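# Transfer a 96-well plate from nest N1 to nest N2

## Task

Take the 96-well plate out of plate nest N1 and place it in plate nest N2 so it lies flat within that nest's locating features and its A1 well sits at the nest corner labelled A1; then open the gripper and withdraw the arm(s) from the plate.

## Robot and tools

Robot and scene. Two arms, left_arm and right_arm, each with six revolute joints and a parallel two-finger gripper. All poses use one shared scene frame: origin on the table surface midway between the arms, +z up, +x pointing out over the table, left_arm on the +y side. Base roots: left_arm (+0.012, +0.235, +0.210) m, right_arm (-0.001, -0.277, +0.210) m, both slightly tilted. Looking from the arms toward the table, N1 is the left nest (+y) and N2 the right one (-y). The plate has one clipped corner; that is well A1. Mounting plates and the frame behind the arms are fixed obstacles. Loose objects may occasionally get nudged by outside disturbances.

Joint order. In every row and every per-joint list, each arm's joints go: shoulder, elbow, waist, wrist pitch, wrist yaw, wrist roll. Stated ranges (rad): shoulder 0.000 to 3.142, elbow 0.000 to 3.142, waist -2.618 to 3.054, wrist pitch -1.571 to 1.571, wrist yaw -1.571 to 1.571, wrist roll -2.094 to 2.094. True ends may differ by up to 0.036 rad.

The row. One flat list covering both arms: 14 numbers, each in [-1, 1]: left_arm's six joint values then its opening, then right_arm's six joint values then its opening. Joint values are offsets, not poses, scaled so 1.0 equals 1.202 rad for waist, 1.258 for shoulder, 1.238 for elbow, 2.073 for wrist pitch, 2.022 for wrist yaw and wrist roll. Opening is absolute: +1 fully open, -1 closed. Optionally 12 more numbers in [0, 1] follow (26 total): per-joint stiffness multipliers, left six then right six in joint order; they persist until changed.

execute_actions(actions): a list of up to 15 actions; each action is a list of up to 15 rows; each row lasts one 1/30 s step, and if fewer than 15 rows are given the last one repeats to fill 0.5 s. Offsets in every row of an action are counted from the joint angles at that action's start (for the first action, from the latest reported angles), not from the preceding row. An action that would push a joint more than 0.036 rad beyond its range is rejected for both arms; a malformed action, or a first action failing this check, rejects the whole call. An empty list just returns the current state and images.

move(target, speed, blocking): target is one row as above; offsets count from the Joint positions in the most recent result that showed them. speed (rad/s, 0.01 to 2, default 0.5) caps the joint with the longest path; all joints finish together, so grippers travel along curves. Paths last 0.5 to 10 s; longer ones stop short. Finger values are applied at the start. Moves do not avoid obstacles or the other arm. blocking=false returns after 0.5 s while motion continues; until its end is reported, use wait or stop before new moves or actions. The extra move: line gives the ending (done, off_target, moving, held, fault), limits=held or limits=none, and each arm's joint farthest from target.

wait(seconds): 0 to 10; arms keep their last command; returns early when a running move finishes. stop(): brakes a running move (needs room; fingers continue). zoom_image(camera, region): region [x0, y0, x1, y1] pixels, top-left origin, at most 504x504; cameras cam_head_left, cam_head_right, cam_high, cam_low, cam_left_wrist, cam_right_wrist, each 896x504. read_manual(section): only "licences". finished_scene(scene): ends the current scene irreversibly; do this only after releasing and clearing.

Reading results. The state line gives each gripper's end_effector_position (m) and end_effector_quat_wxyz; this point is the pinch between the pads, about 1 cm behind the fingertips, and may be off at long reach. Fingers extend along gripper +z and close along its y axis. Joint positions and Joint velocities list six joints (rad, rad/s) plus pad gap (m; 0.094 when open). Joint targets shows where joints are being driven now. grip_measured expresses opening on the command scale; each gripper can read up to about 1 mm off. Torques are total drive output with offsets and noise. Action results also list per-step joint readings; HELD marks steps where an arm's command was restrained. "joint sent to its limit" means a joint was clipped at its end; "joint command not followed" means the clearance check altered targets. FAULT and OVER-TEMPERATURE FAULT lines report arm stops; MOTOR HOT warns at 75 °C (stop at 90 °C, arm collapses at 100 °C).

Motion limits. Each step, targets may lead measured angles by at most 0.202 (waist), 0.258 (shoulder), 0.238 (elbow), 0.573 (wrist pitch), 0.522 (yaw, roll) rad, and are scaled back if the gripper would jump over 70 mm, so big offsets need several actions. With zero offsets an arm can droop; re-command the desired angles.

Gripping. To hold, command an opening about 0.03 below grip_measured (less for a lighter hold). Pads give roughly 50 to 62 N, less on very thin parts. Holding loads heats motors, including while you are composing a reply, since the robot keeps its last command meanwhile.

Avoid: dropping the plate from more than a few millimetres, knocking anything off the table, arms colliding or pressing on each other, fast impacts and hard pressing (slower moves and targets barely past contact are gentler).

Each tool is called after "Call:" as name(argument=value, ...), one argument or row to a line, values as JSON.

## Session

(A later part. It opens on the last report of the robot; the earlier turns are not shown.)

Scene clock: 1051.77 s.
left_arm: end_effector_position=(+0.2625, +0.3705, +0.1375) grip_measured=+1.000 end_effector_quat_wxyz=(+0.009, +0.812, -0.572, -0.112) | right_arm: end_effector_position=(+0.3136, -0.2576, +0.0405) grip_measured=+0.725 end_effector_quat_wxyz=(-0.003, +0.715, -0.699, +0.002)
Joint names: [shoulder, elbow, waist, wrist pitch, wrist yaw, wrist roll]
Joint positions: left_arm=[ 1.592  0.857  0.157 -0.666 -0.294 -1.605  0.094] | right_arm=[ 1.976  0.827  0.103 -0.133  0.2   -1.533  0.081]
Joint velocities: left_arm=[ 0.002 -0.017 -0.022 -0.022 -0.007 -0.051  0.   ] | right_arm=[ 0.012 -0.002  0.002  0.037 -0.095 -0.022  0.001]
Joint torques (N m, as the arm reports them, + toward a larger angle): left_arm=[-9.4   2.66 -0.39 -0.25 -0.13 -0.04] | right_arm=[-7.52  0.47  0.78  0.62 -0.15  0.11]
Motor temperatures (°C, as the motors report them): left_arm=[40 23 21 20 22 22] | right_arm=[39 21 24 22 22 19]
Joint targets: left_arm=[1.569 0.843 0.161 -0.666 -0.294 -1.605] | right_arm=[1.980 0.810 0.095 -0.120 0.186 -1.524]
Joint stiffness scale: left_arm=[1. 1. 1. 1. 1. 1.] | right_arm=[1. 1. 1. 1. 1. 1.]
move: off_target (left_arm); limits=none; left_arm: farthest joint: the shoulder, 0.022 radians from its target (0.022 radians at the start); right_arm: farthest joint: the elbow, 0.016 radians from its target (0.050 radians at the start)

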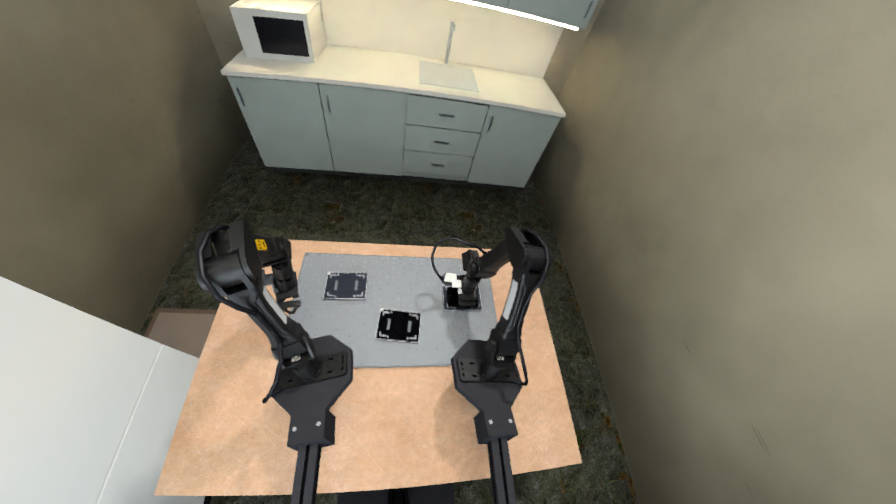

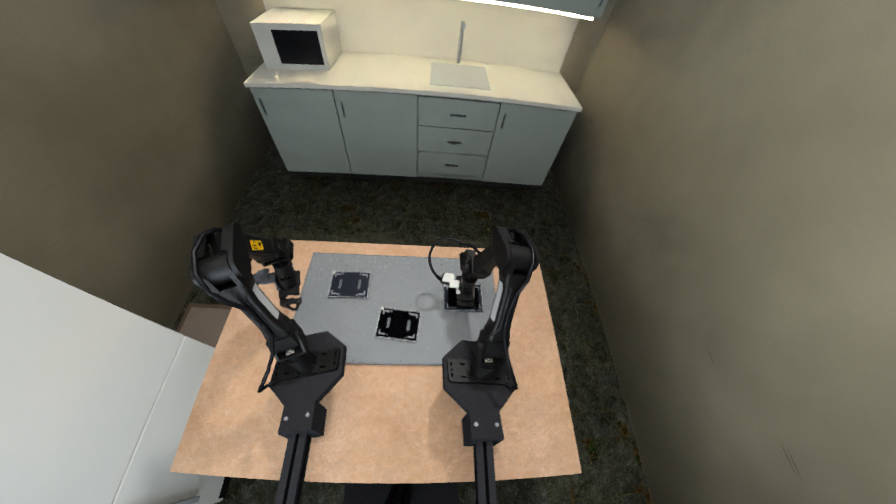

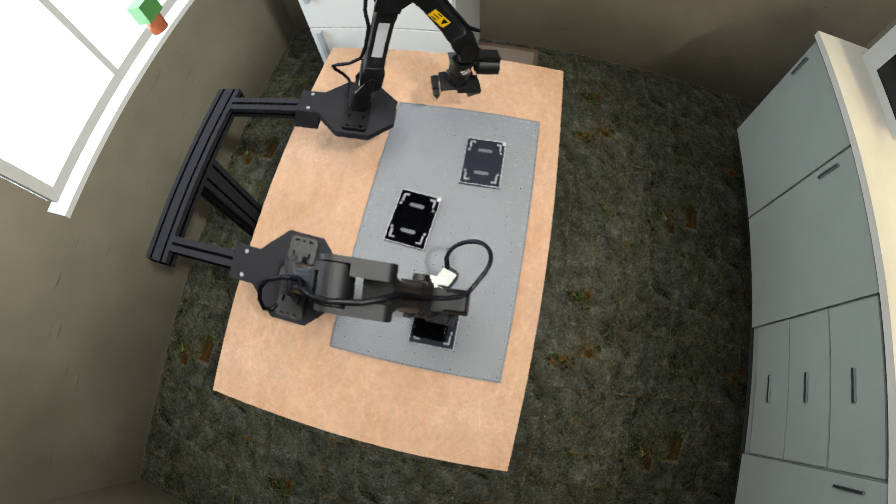

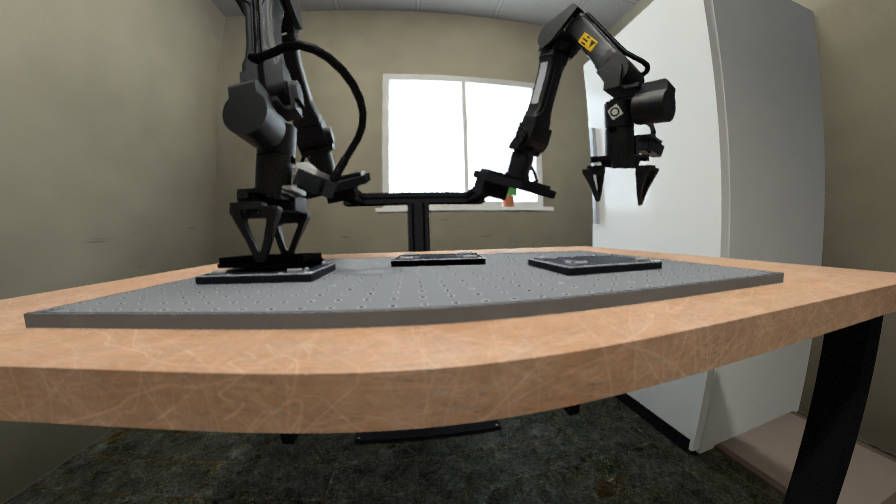

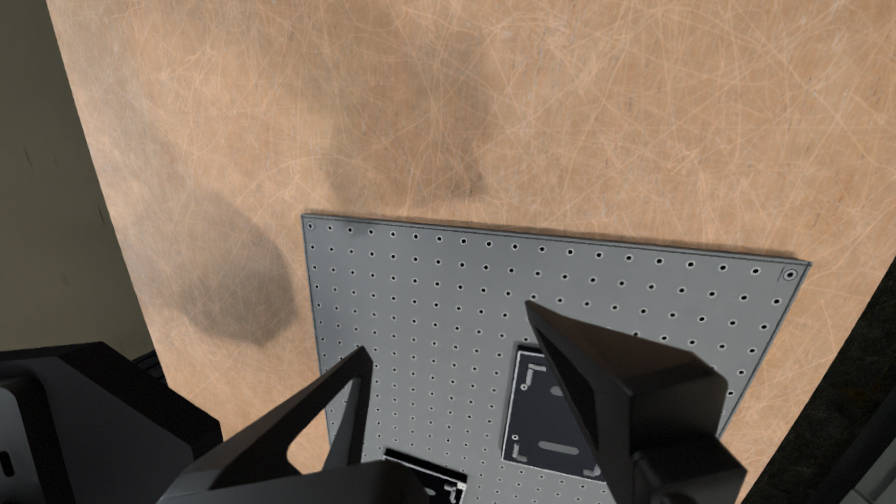

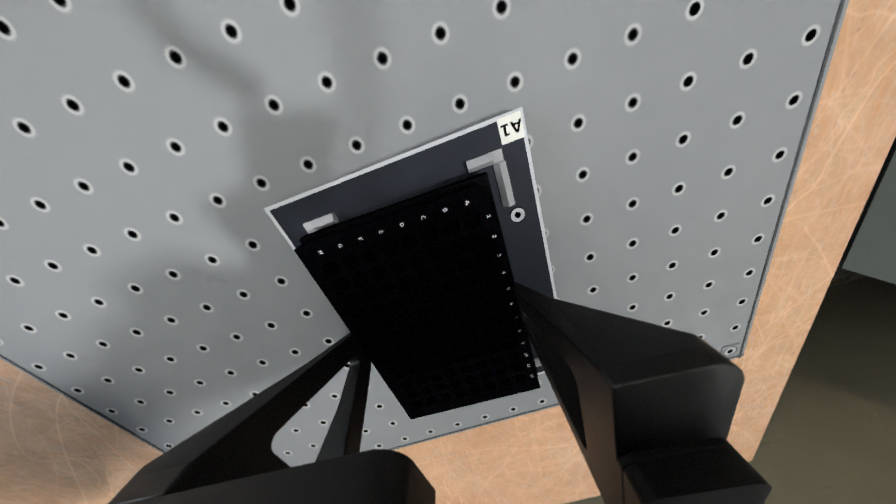

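Call:
move(
  target=[-0.018,-0.012,0.003,0,0,0,1, 0.0103,0.046,-0.0067,-0.0154,-0.0069,-0.0138,0.695],
  speed=0.08,
)

Call:
zoom_image(
  camera="cam_right_wrist",
  region=[260,110,560,310],
)

Scene clock: 1123.80 s.
left_arm: end_effector_position=(+0.2625, +0.3705, +0.1375) grip_measured=+1.000 end_effector_quat_wxyz=(+0.009, +0.812, -0.572, -0.112) | right_arm: end_effector_position=(+0.3211, -0.2573, +0.0416) grip_measured=+0.725 end_effector_quat_wxyz=(-0.004, +0.722, -0.692, +0.003)
Joint names: [shoulder, elbow, waist, wrist pitch, wrist yaw, wrist roll]
Joint positions: left_arm=[ 1.592  0.857  0.157 -0.666 -0.294 -1.605  0.094] | right_arm=[ 1.983  0.856  0.103 -0.153  0.2   -1.552  0.081]
Joint velocities: left_arm=[-0.012 -0.012  0.002  0.007 -0.037 -0.007  0.   ] | right_arm=[-0.002  0.002 -0.012 -0.007  0.007 -0.022 -0.   ]
Joint torques (N m, as the arm reports them, + toward a larger angle): left_arm=[-9.4   2.67 -0.39 -0.25 -0.13 -0.04] | right_arm=[-7.45  3.58  0.81  0.37 -0.15 -0.04]
Motor temperatures (°C, as the motors report them): left_arm=[40 23 20 20 22 22] | right_arm=[38 21 24 22 22 19]
Joint targets: left_arm=[1.569 0.843 0.161 -0.666 -0.294 -1.605] | right_arm=[1.989 0.884 0.095 -0.165 0.186 -1.561]
Joint stiffness scale: left_arm=[1. 1. 1. 1. 1. 1.] | right_arm=[1. 1. 1. 1. 1. 1.]
move: off_target (left_arm, right_arm); limits=none; left_arm: farthest joint: the shoulder, 0.022 radians from its target (0.022 radians at the start); right_arm: farthest joint: the elbow, 0.028 radians from its target (0.057 radians at the start)

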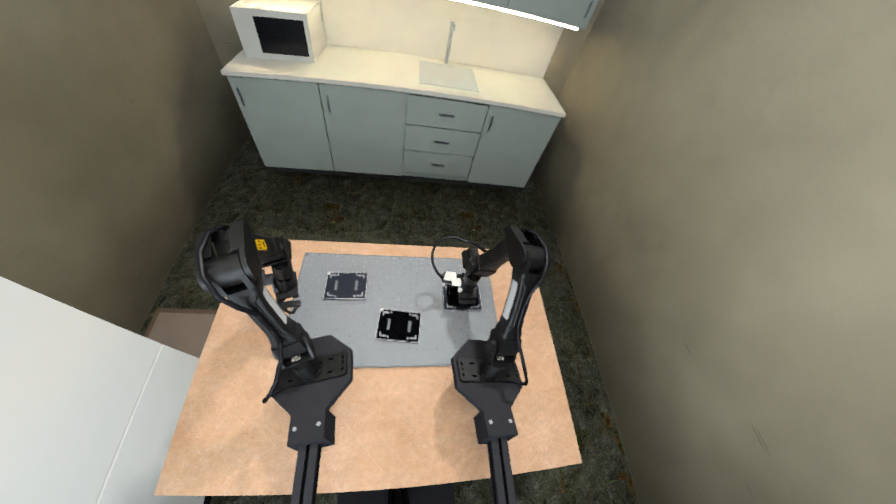

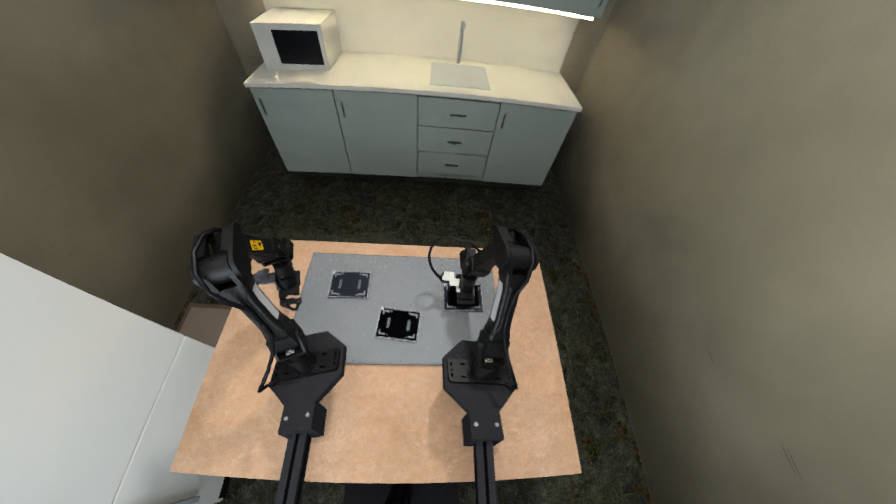

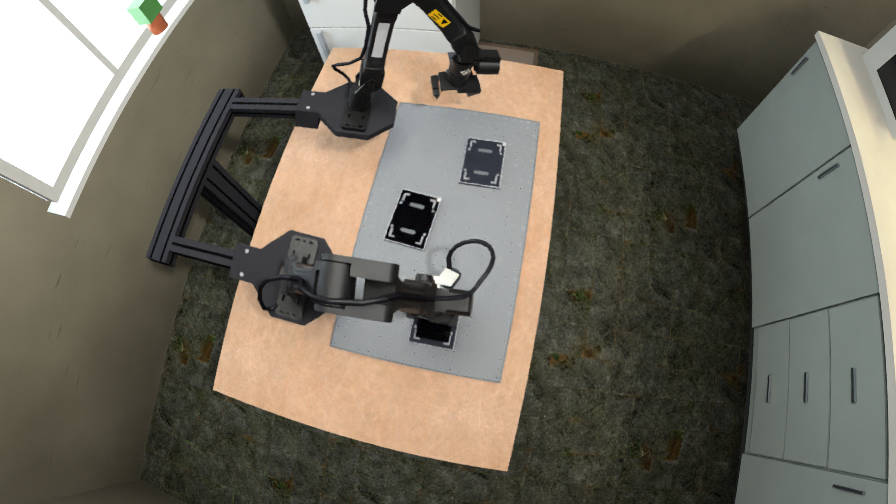

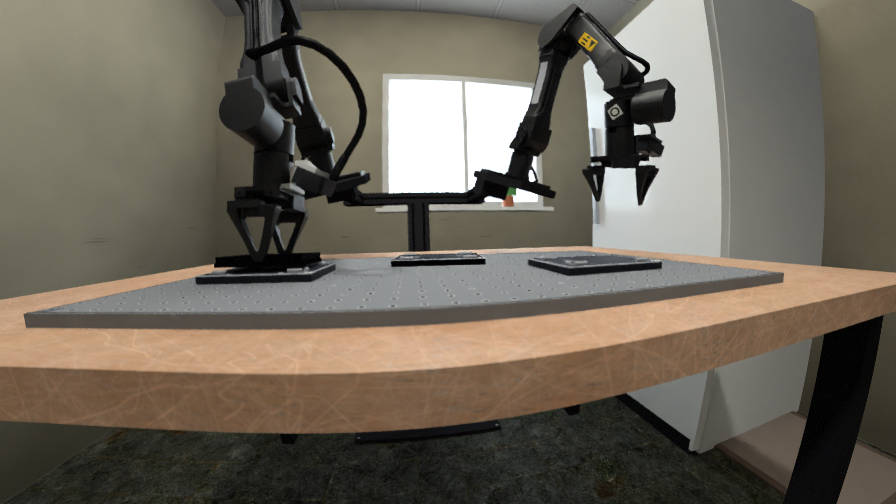

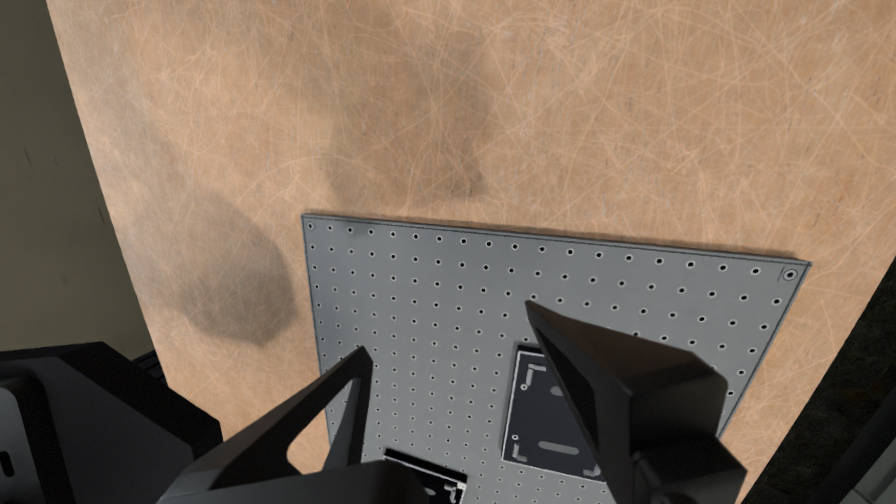

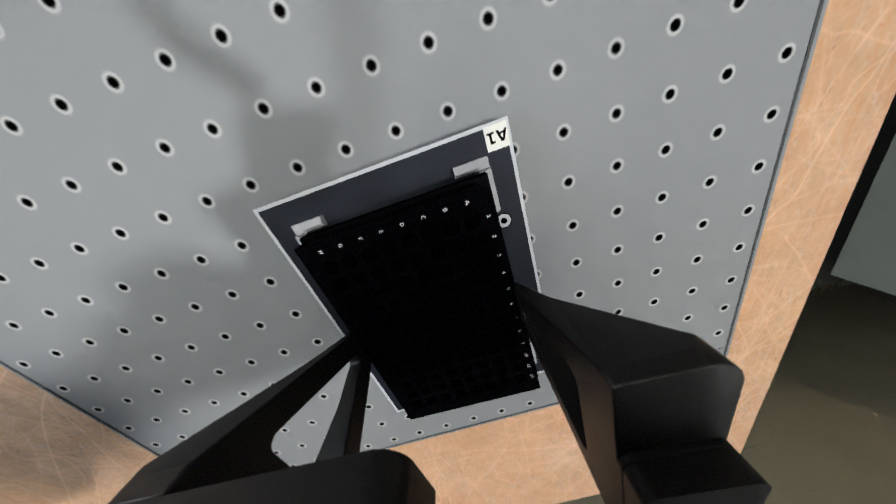

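Region (260, 110, 560, 310) of cam_right_wrist's 896x504 image, scaled by 1.680, with more detail than that image has.

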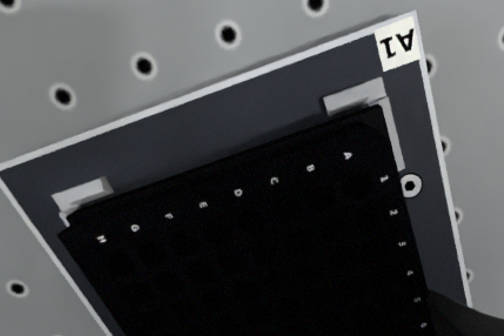

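Call:
move(
  target=[-0.018,-0.012,0.003,0,0,0,1, 0.0135,0.0226,-0.0067,-0.0058,-0.0069,-0.0045,0.695],
  speed=0.05,
)

Call:
zoom_image(
  camera="cam_right_wrist",
  region=[260,110,560,310],
)

Call:
zoom_image(
  camera="cam_low",
  region=[180,200,380,310],
)

Scene clock: 1188.17 s.
left_arm: end_effector_position=(+0.2625, +0.3705, +0.1375) grip_measured=+1.000 end_effector_quat_wxyz=(+0.009, +0.812, -0.572, -0.112) | right_arm: end_effector_position=(+0.3178, -0.2571, +0.0386) grip_measured=+0.725 end_effector_quat_wxyz=(-0.000, +0.722, -0.692, -0.001)
Joint names: [shoulder, elbow, waist, wrist pitch, wrist yaw, wrist roll]
Joint positions: left_arm=[ 1.592  0.857  0.157 -0.666 -0.294 -1.605  0.094] | right_arm=[ 1.994  0.856  0.101 -0.154  0.199 -1.552  0.081]
Joint velocities: left_arm=[-0.007 -0.017 -0.002  0.095 -0.051 -0.081  0.   ] | right_arm=[ 0.002  0.017 -0.012 -0.007 -0.037 -0.007  0.   ]
Joint torques (N m, as the arm reports them, + toward a larger angle): left_arm=[-9.4   2.67 -0.39 -0.25 -0.13 -0.04] | right_arm=[-7.64  3.53  0.88  0.34 -0.16 -0.07]
Motor temperatures (°C, as the motors report them): left_arm=[40 23 20 20 22 22] | right_arm=[37 22 24 22 22 19]
Joint targets: left_arm=[1.569 0.843 0.161 -0.666 -0.294 -1.605] | right_arm=[1.999 0.884 0.094 -0.166 0.186 -1.561]
Joint stiffness scale: left_arm=[1. 1. 1. 1. 1. 1.] | right_arm=[1. 1. 1. 1. 1. 1.]
move: off_target (left_arm, right_arm); limits=none; left_arm: farthest joint: the shoulder, 0.022 radians from its target (0.022 radians at the start); right_arm: farthest joint: the elbow, 0.028 radians from its target (0.028 radians at the start)

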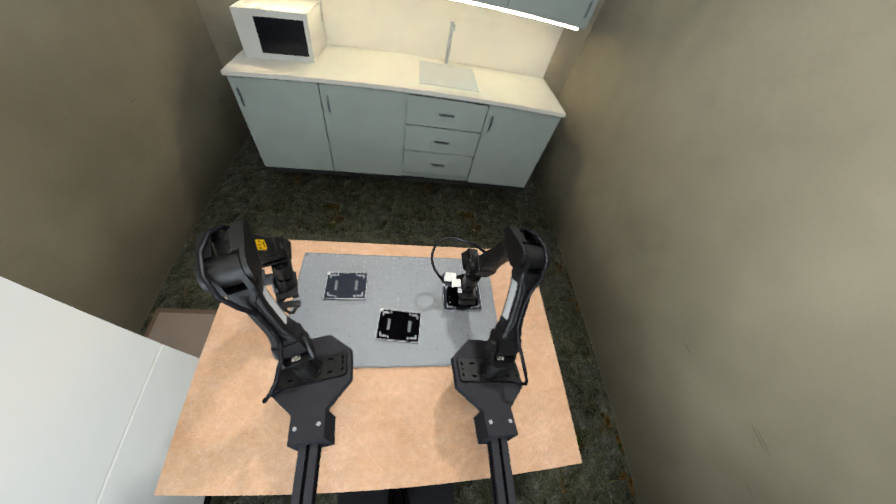

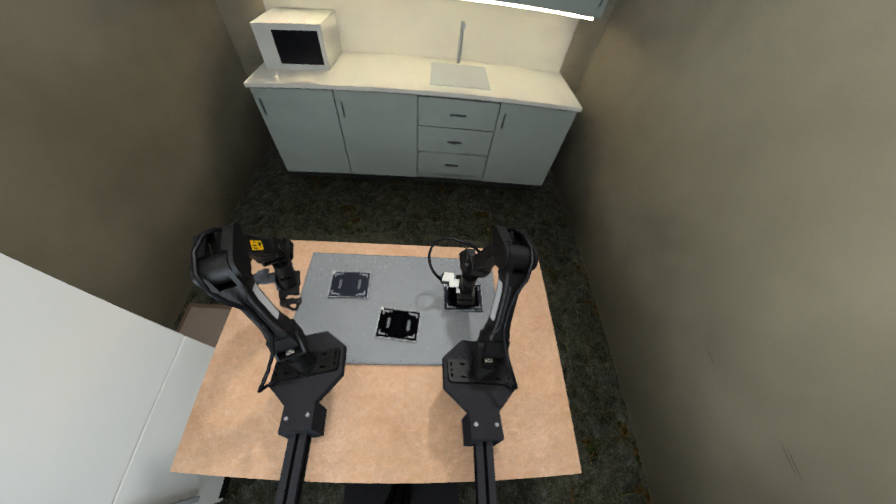

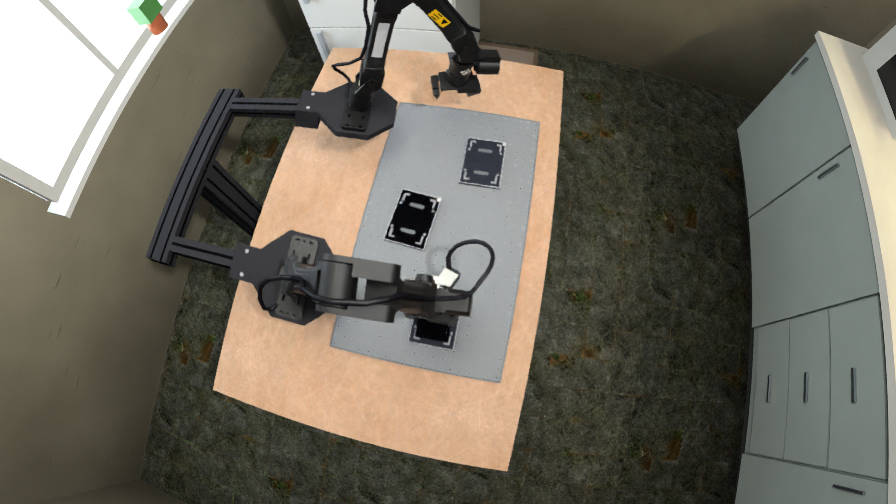

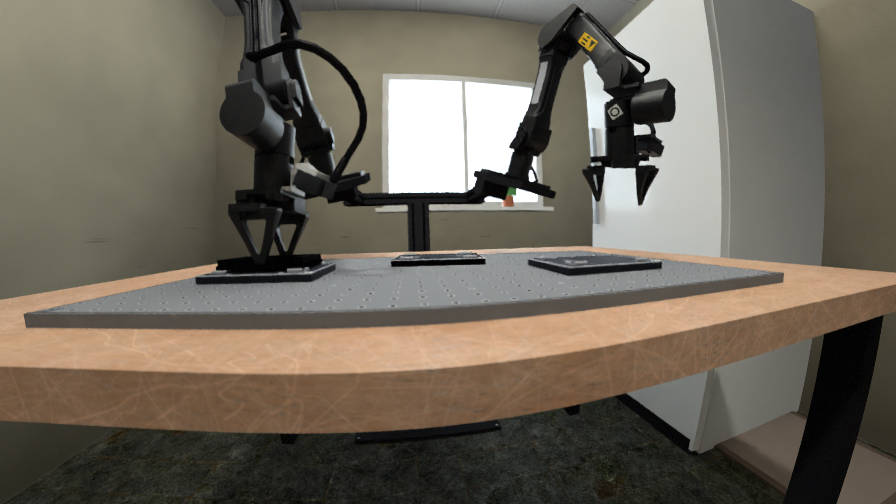

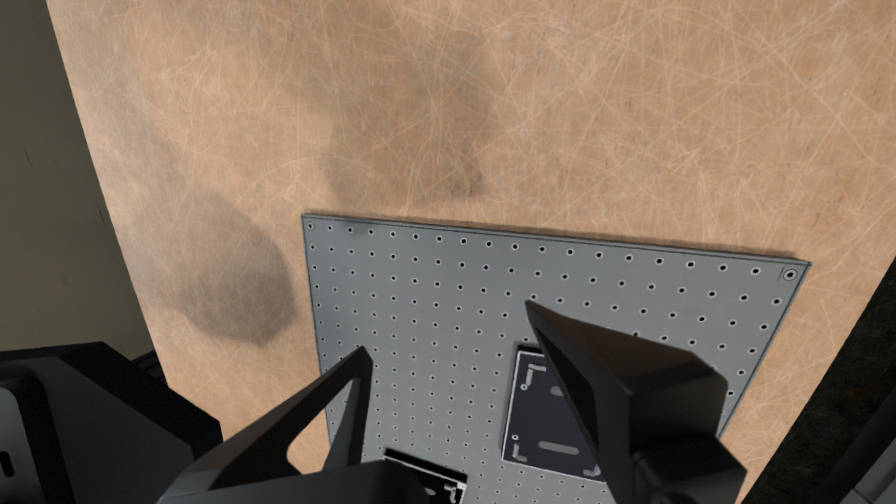

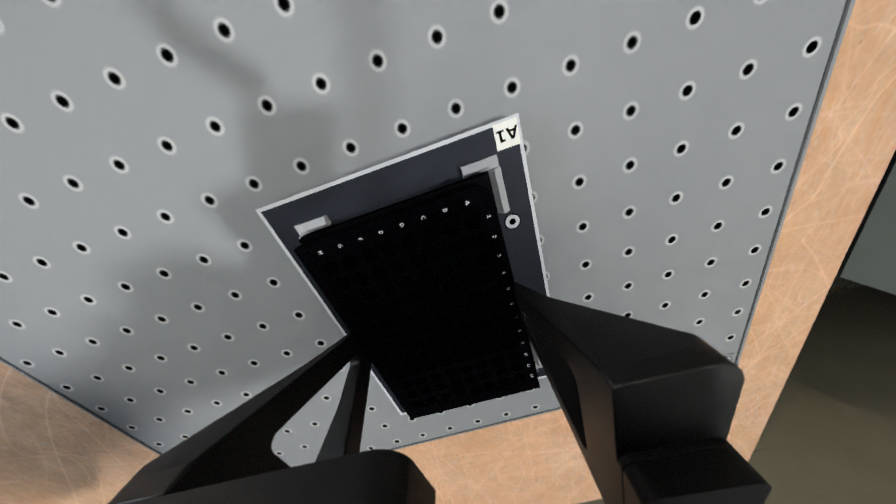

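Region (260, 110, 560, 310) of cam_right_wrist's 896x504 image, scaled by 1.680, with more detail than that image has.

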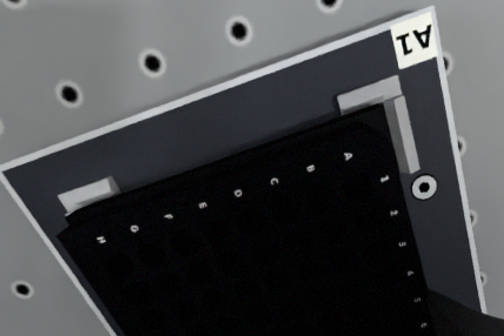

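Region (180, 200, 380, 310) of cam_low's 896x504 image, scaled by 2.520, with more detail than that image has; it fills the top 277 rows of this view, and the rest is white.

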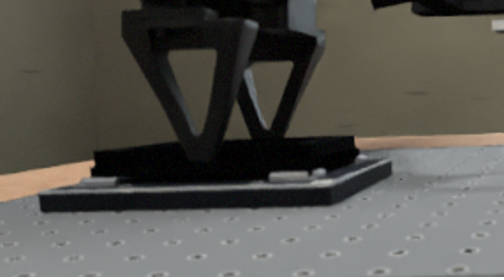

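Call:
move(
  target=[-0.018,-0.012,0.003,0,0,0,1, 0.0127,0.0299,-0.0075,-0.0058,-0.0064,-0.0045,0.695],
  speed=0.05,
)

Call:
zoom_image(
  camera="cam_right_wrist",
  region=[260,110,560,310],
)

Call:
zoom_image(
  camera="cam_low",
  region=[180,200,380,310],
)

Scene clock: 1227.27 s.
left_arm: end_effector_position=(+0.2625, +0.3705, +0.1375) grip_measured=+1.000 end_effector_quat_wxyz=(+0.009, +0.812, -0.572, -0.112) | right_arm: end_effector_position=(+0.3194, -0.2575, +0.0367) grip_measured=+0.725 end_effector_quat_wxyz=(+0.001, +0.722, -0.692, -0.002)
Joint names: [shoulder, elbow, waist, wrist pitch, wrist yaw, wrist roll]
Joint positions: left_arm=[ 1.592  0.857  0.157 -0.666 -0.294 -1.605  0.094] | right_arm=[ 2.004  0.866  0.099 -0.155  0.199 -1.553  0.081]
Joint velocities: left_arm=[-0.002 -0.002 -0.022 -0.037  0.007 -0.022  0.   ] | right_arm=[-0.002  0.002 -0.002 -0.081  0.022  0.007 -0.   ]
Joint torques (N m, as the arm reports them, + toward a larger angle): left_arm=[-9.4   2.67 -0.39 -0.25 -0.13 -0.04] | right_arm=[-7.58  3.53  0.97  0.33 -0.15 -0.07]
Motor temperatures (°C, as the motors report them): left_arm=[40 23 20 20 22 22] | right_arm=[37 22 24 22 22 19]
Joint targets: left_arm=[1.569 0.843 0.161 -0.666 -0.294 -1.605] | right_arm=[2.010 0.894 0.093 -0.166 0.186 -1.562]
Joint stiffness scale: left_arm=[1. 1. 1. 1. 1. 1.] | right_arm=[1. 1. 1. 1. 1. 1.]
move: off_target (left_arm, right_arm); limits=none; left_arm: farthest joint: the shoulder, 0.022 radians from its target (0.022 radians at the start); right_arm: farthest joint: the elbow, 0.027 radians from its target (0.037 radians at the start)

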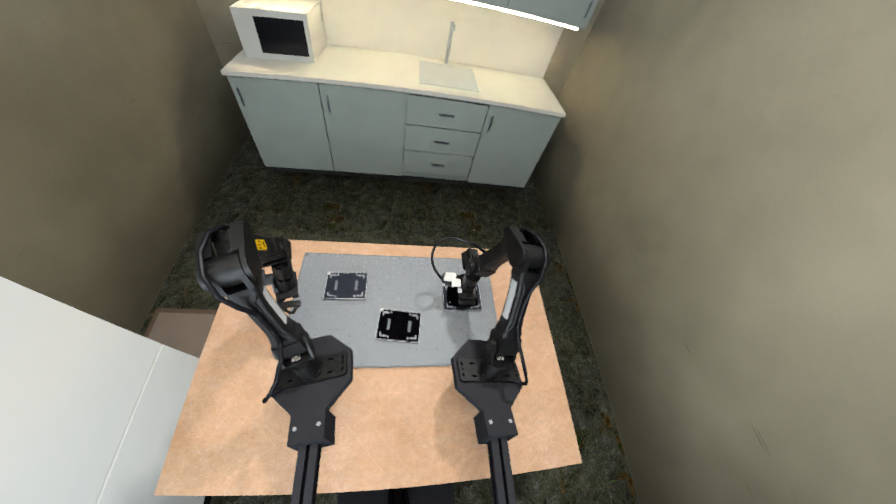

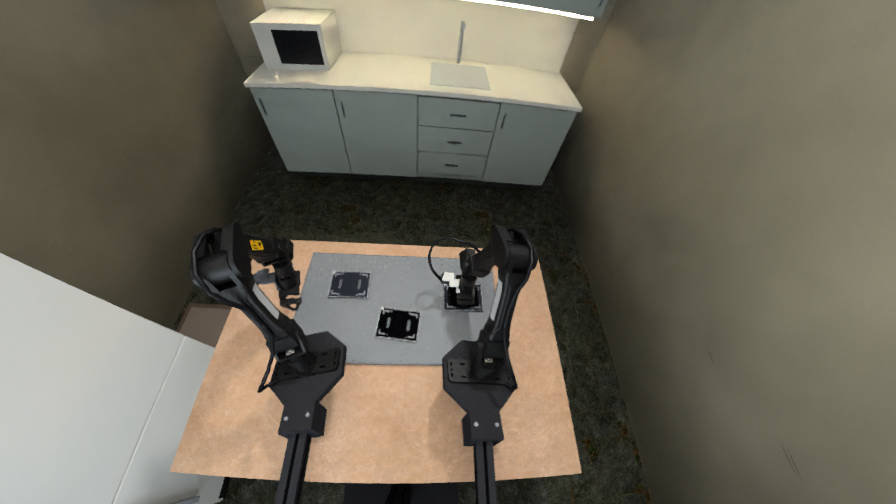

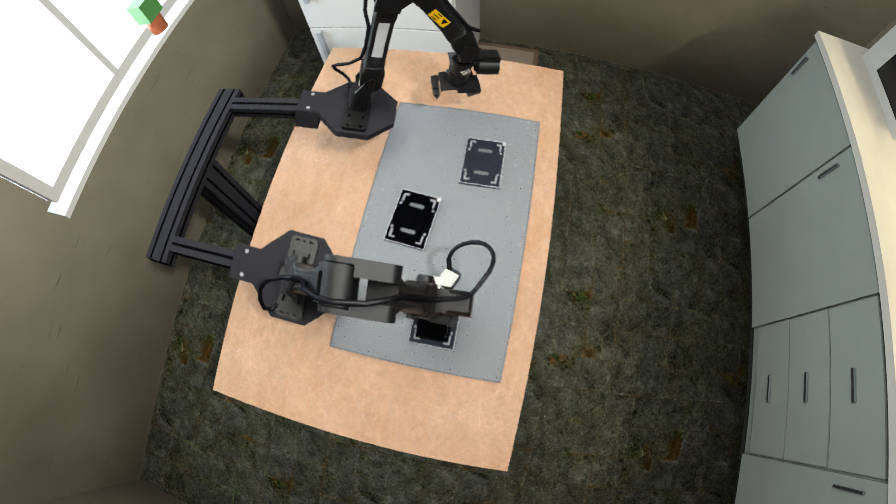

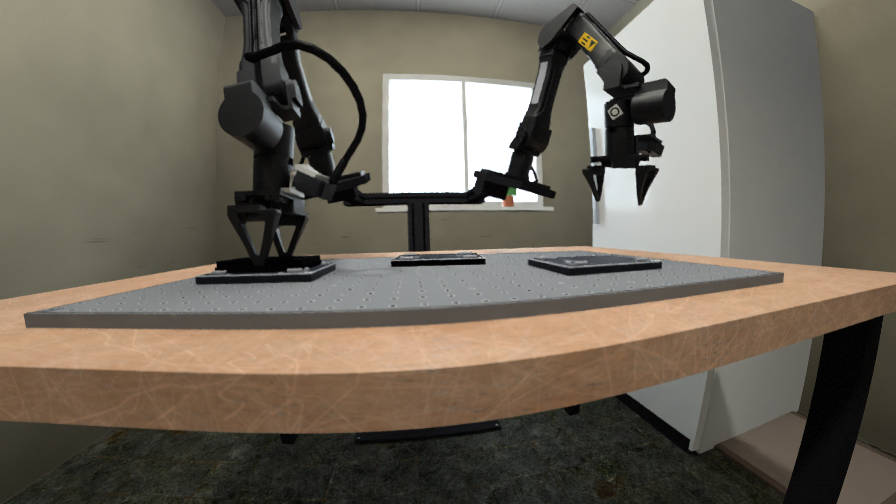

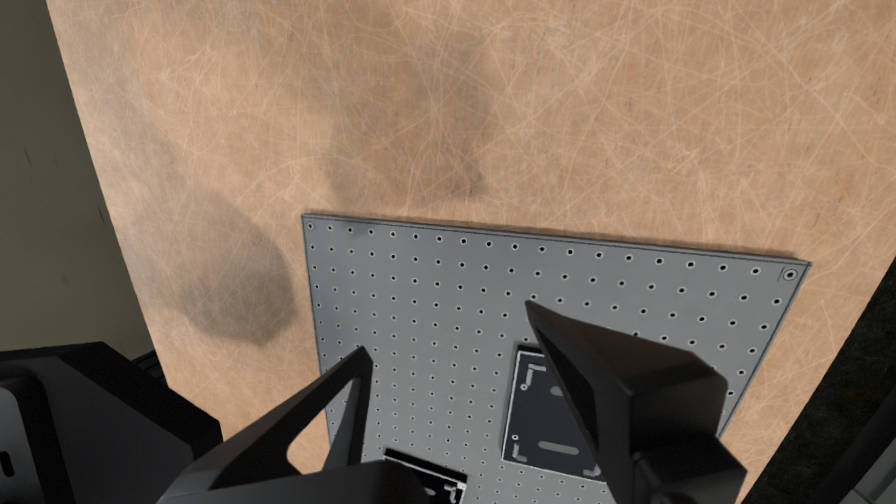

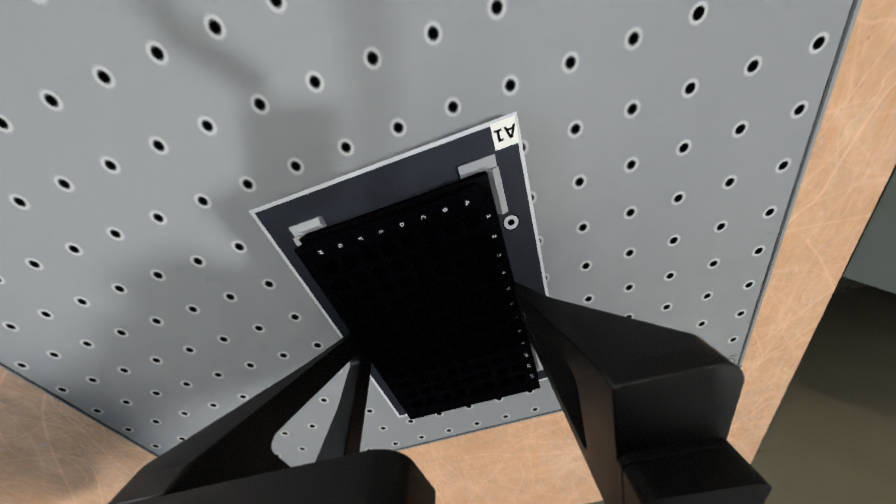

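Region (260, 110, 560, 310) of cam_right_wrist's 896x504 image, scaled by 1.680, with more detail than that image has.

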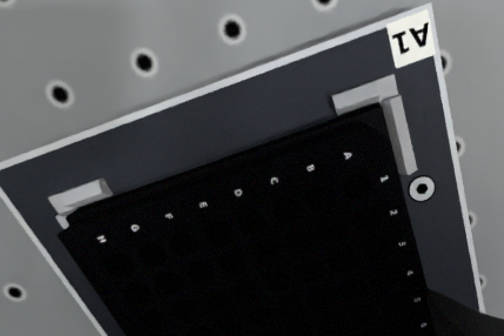

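Region (180, 200, 380, 310) of cam_low's 896x504 image, scaled by 2.520, with more detail than that image has; it fills the top 277 rows of this view, and the rest is white.

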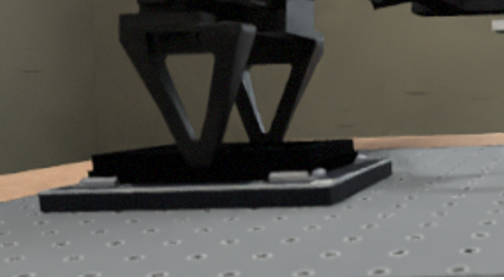

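Call:
move(
  target=[-0.018,-0.012,0.003,0,0,0,1, 0.0139,0.0287,-0.0062,-0.0053,-0.0064,-0.0045,0.695],
  speed=0.04,
)

Call:
zoom_image(
  camera="cam_right_wrist",
  region=[260,110,560,310],
)

Call:
zoom_image(
  camera="cam_low",
  region=[180,200,380,310],
)

Scene clock: 1240.27 s.
left_arm: end_effector_position=(+0.2625, +0.3705, +0.1375) grip_measured=+1.000 end_effector_quat_wxyz=(+0.009, +0.812, -0.572, -0.112) | right_arm: end_effector_position=(+0.3196, -0.2573, +0.0356) grip_measured=+0.725 end_effector_quat_wxyz=(+0.003, +0.722, -0.692, -0.003)
Joint names: [shoulder, elbow, waist, wrist pitch, wrist yaw, wrist roll]
Joint positions: left_arm=[ 1.592  0.857  0.157 -0.666 -0.294 -1.605  0.094] | right_arm=[ 2.011  0.874  0.099 -0.161  0.199 -1.553  0.081]
Joint velocities: left_arm=[ 0.002 -0.002  0.012 -0.051 -0.007 -0.007  0.   ] | right_arm=[-0.012  0.007 -0.007 -0.007 -0.022  0.007  0.001]
Joint torques (N m, as the arm reports them, + toward a larger angle): left_arm=[-9.41  2.67 -0.39 -0.25 -0.13 -0.04] | right_arm=[-7.22  3.51  0.9   0.41 -0.14 -0.06]
Motor temperatures (°C, as the motors report them): left_arm=[39 23 20 20 22 22] | right_arm=[37 22 24 22 22 19]
Joint targets: left_arm=[1.569 0.843 0.161 -0.666 -0.294 -1.605] | right_arm=[2.022 0.902 0.091 -0.166 0.186 -1.562]
Joint stiffness scale: left_arm=[1. 1. 1. 1. 1. 1.] | right_arm=[1. 1. 1. 1. 1. 1.]
move: off_target (left_arm, right_arm); limits=none; left_arm: farthest joint: the shoulder, 0.022 radians from its target (0.022 radians at the start); right_arm: farthest joint: the elbow, 0.028 radians from its target (0.035 radians at the start)

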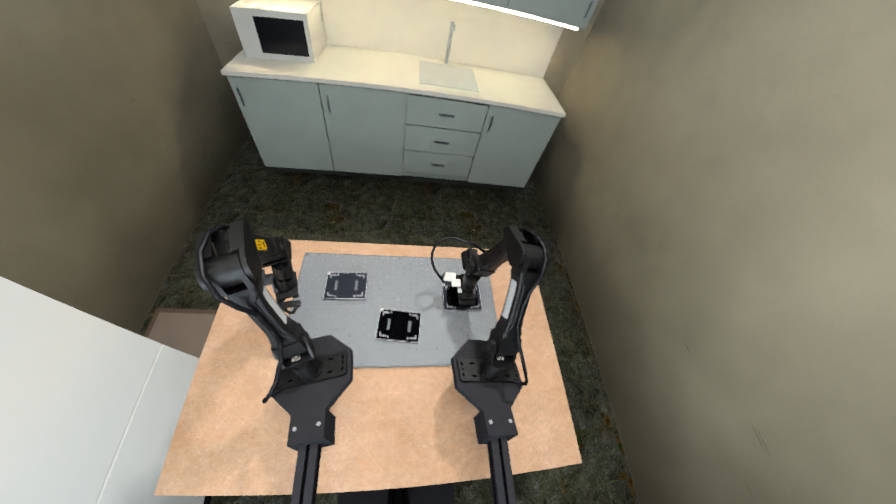

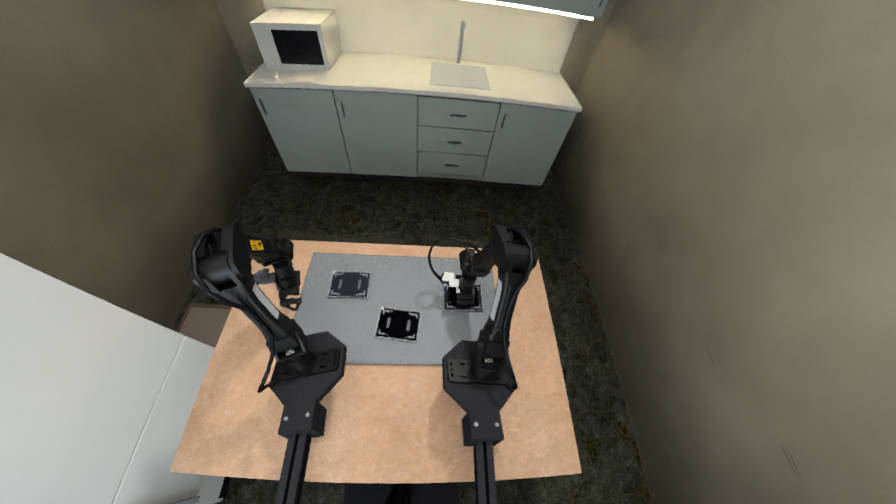

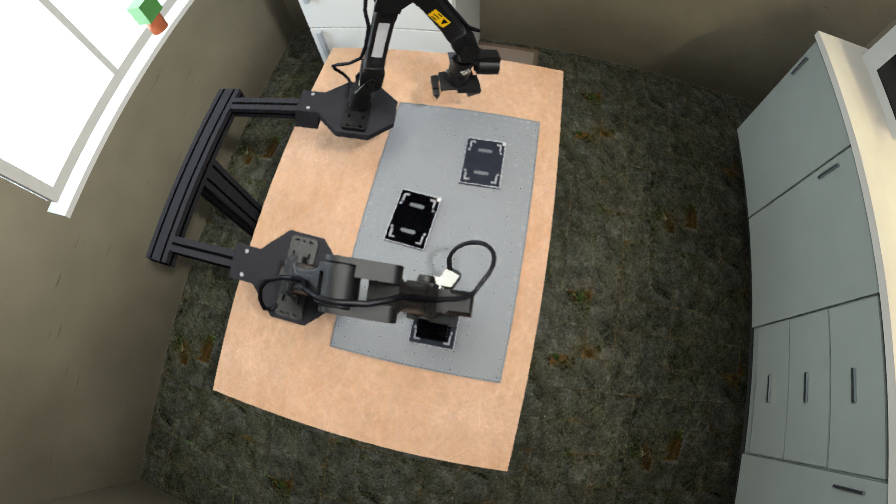

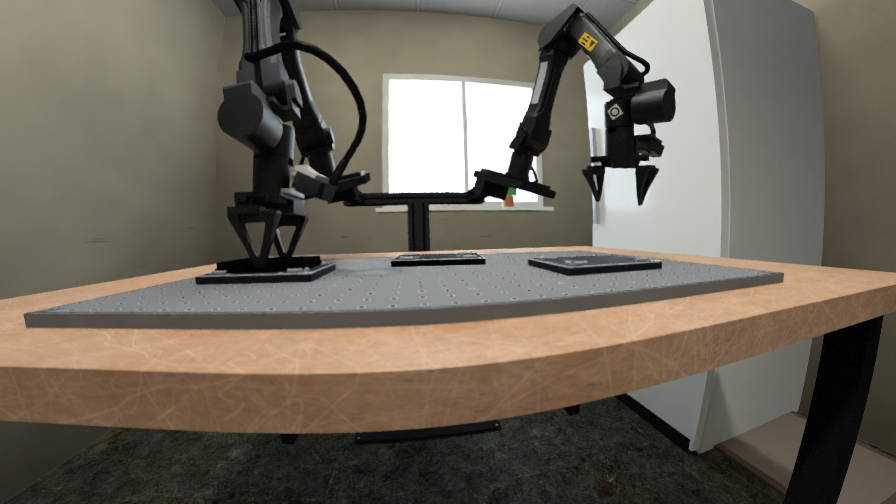

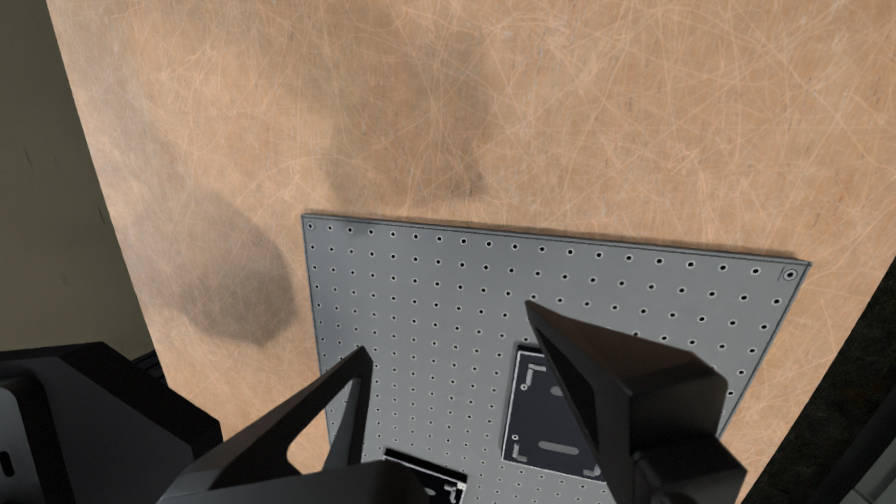

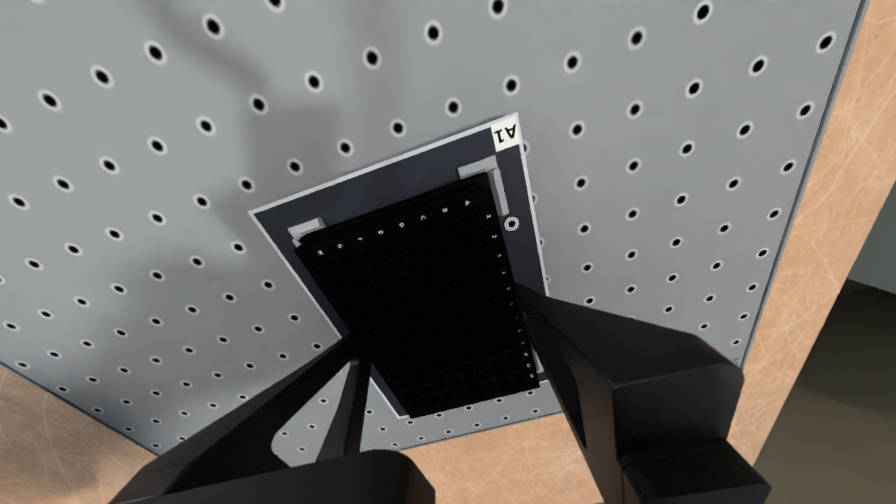

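Region (260, 110, 560, 310) of cam_right_wrist's 896x504 image, scaled by 1.680, with more detail than that image has.

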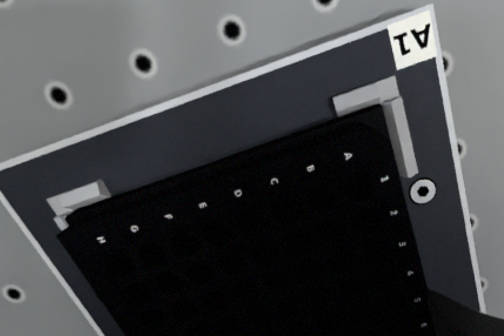

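Region (180, 200, 380, 310) of cam_low's 896x504 image, scaled by 2.520, with more detail than that image has; it fills the top 277 rows of this view, and the rest is white.

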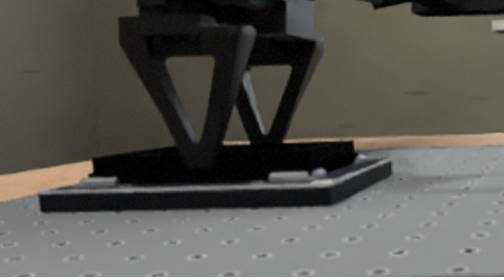

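Call:
zoom_image(
  camera="cam_low",
  region=[190,240,350,300],
)

Call:
zoom_image(
  camera="cam_high",
  region=[380,280,500,370],
)

Region (190, 240, 350, 300) of cam_low's 896x504 image, scaled by 3.150, with more detail than that image has; it fills the top 189 rows of this view, and the rest is white.

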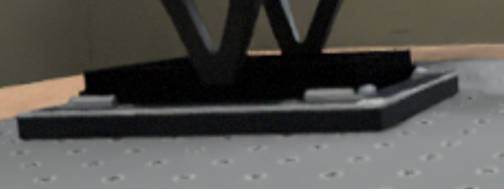

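Region (380, 280, 500, 370) of cam_high's 896x504 image, scaled by 4.200, with more detail than that image has; it fills the top 378 rows of this view, and the rest is white.

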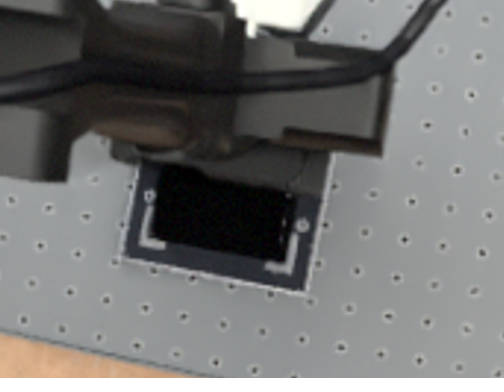

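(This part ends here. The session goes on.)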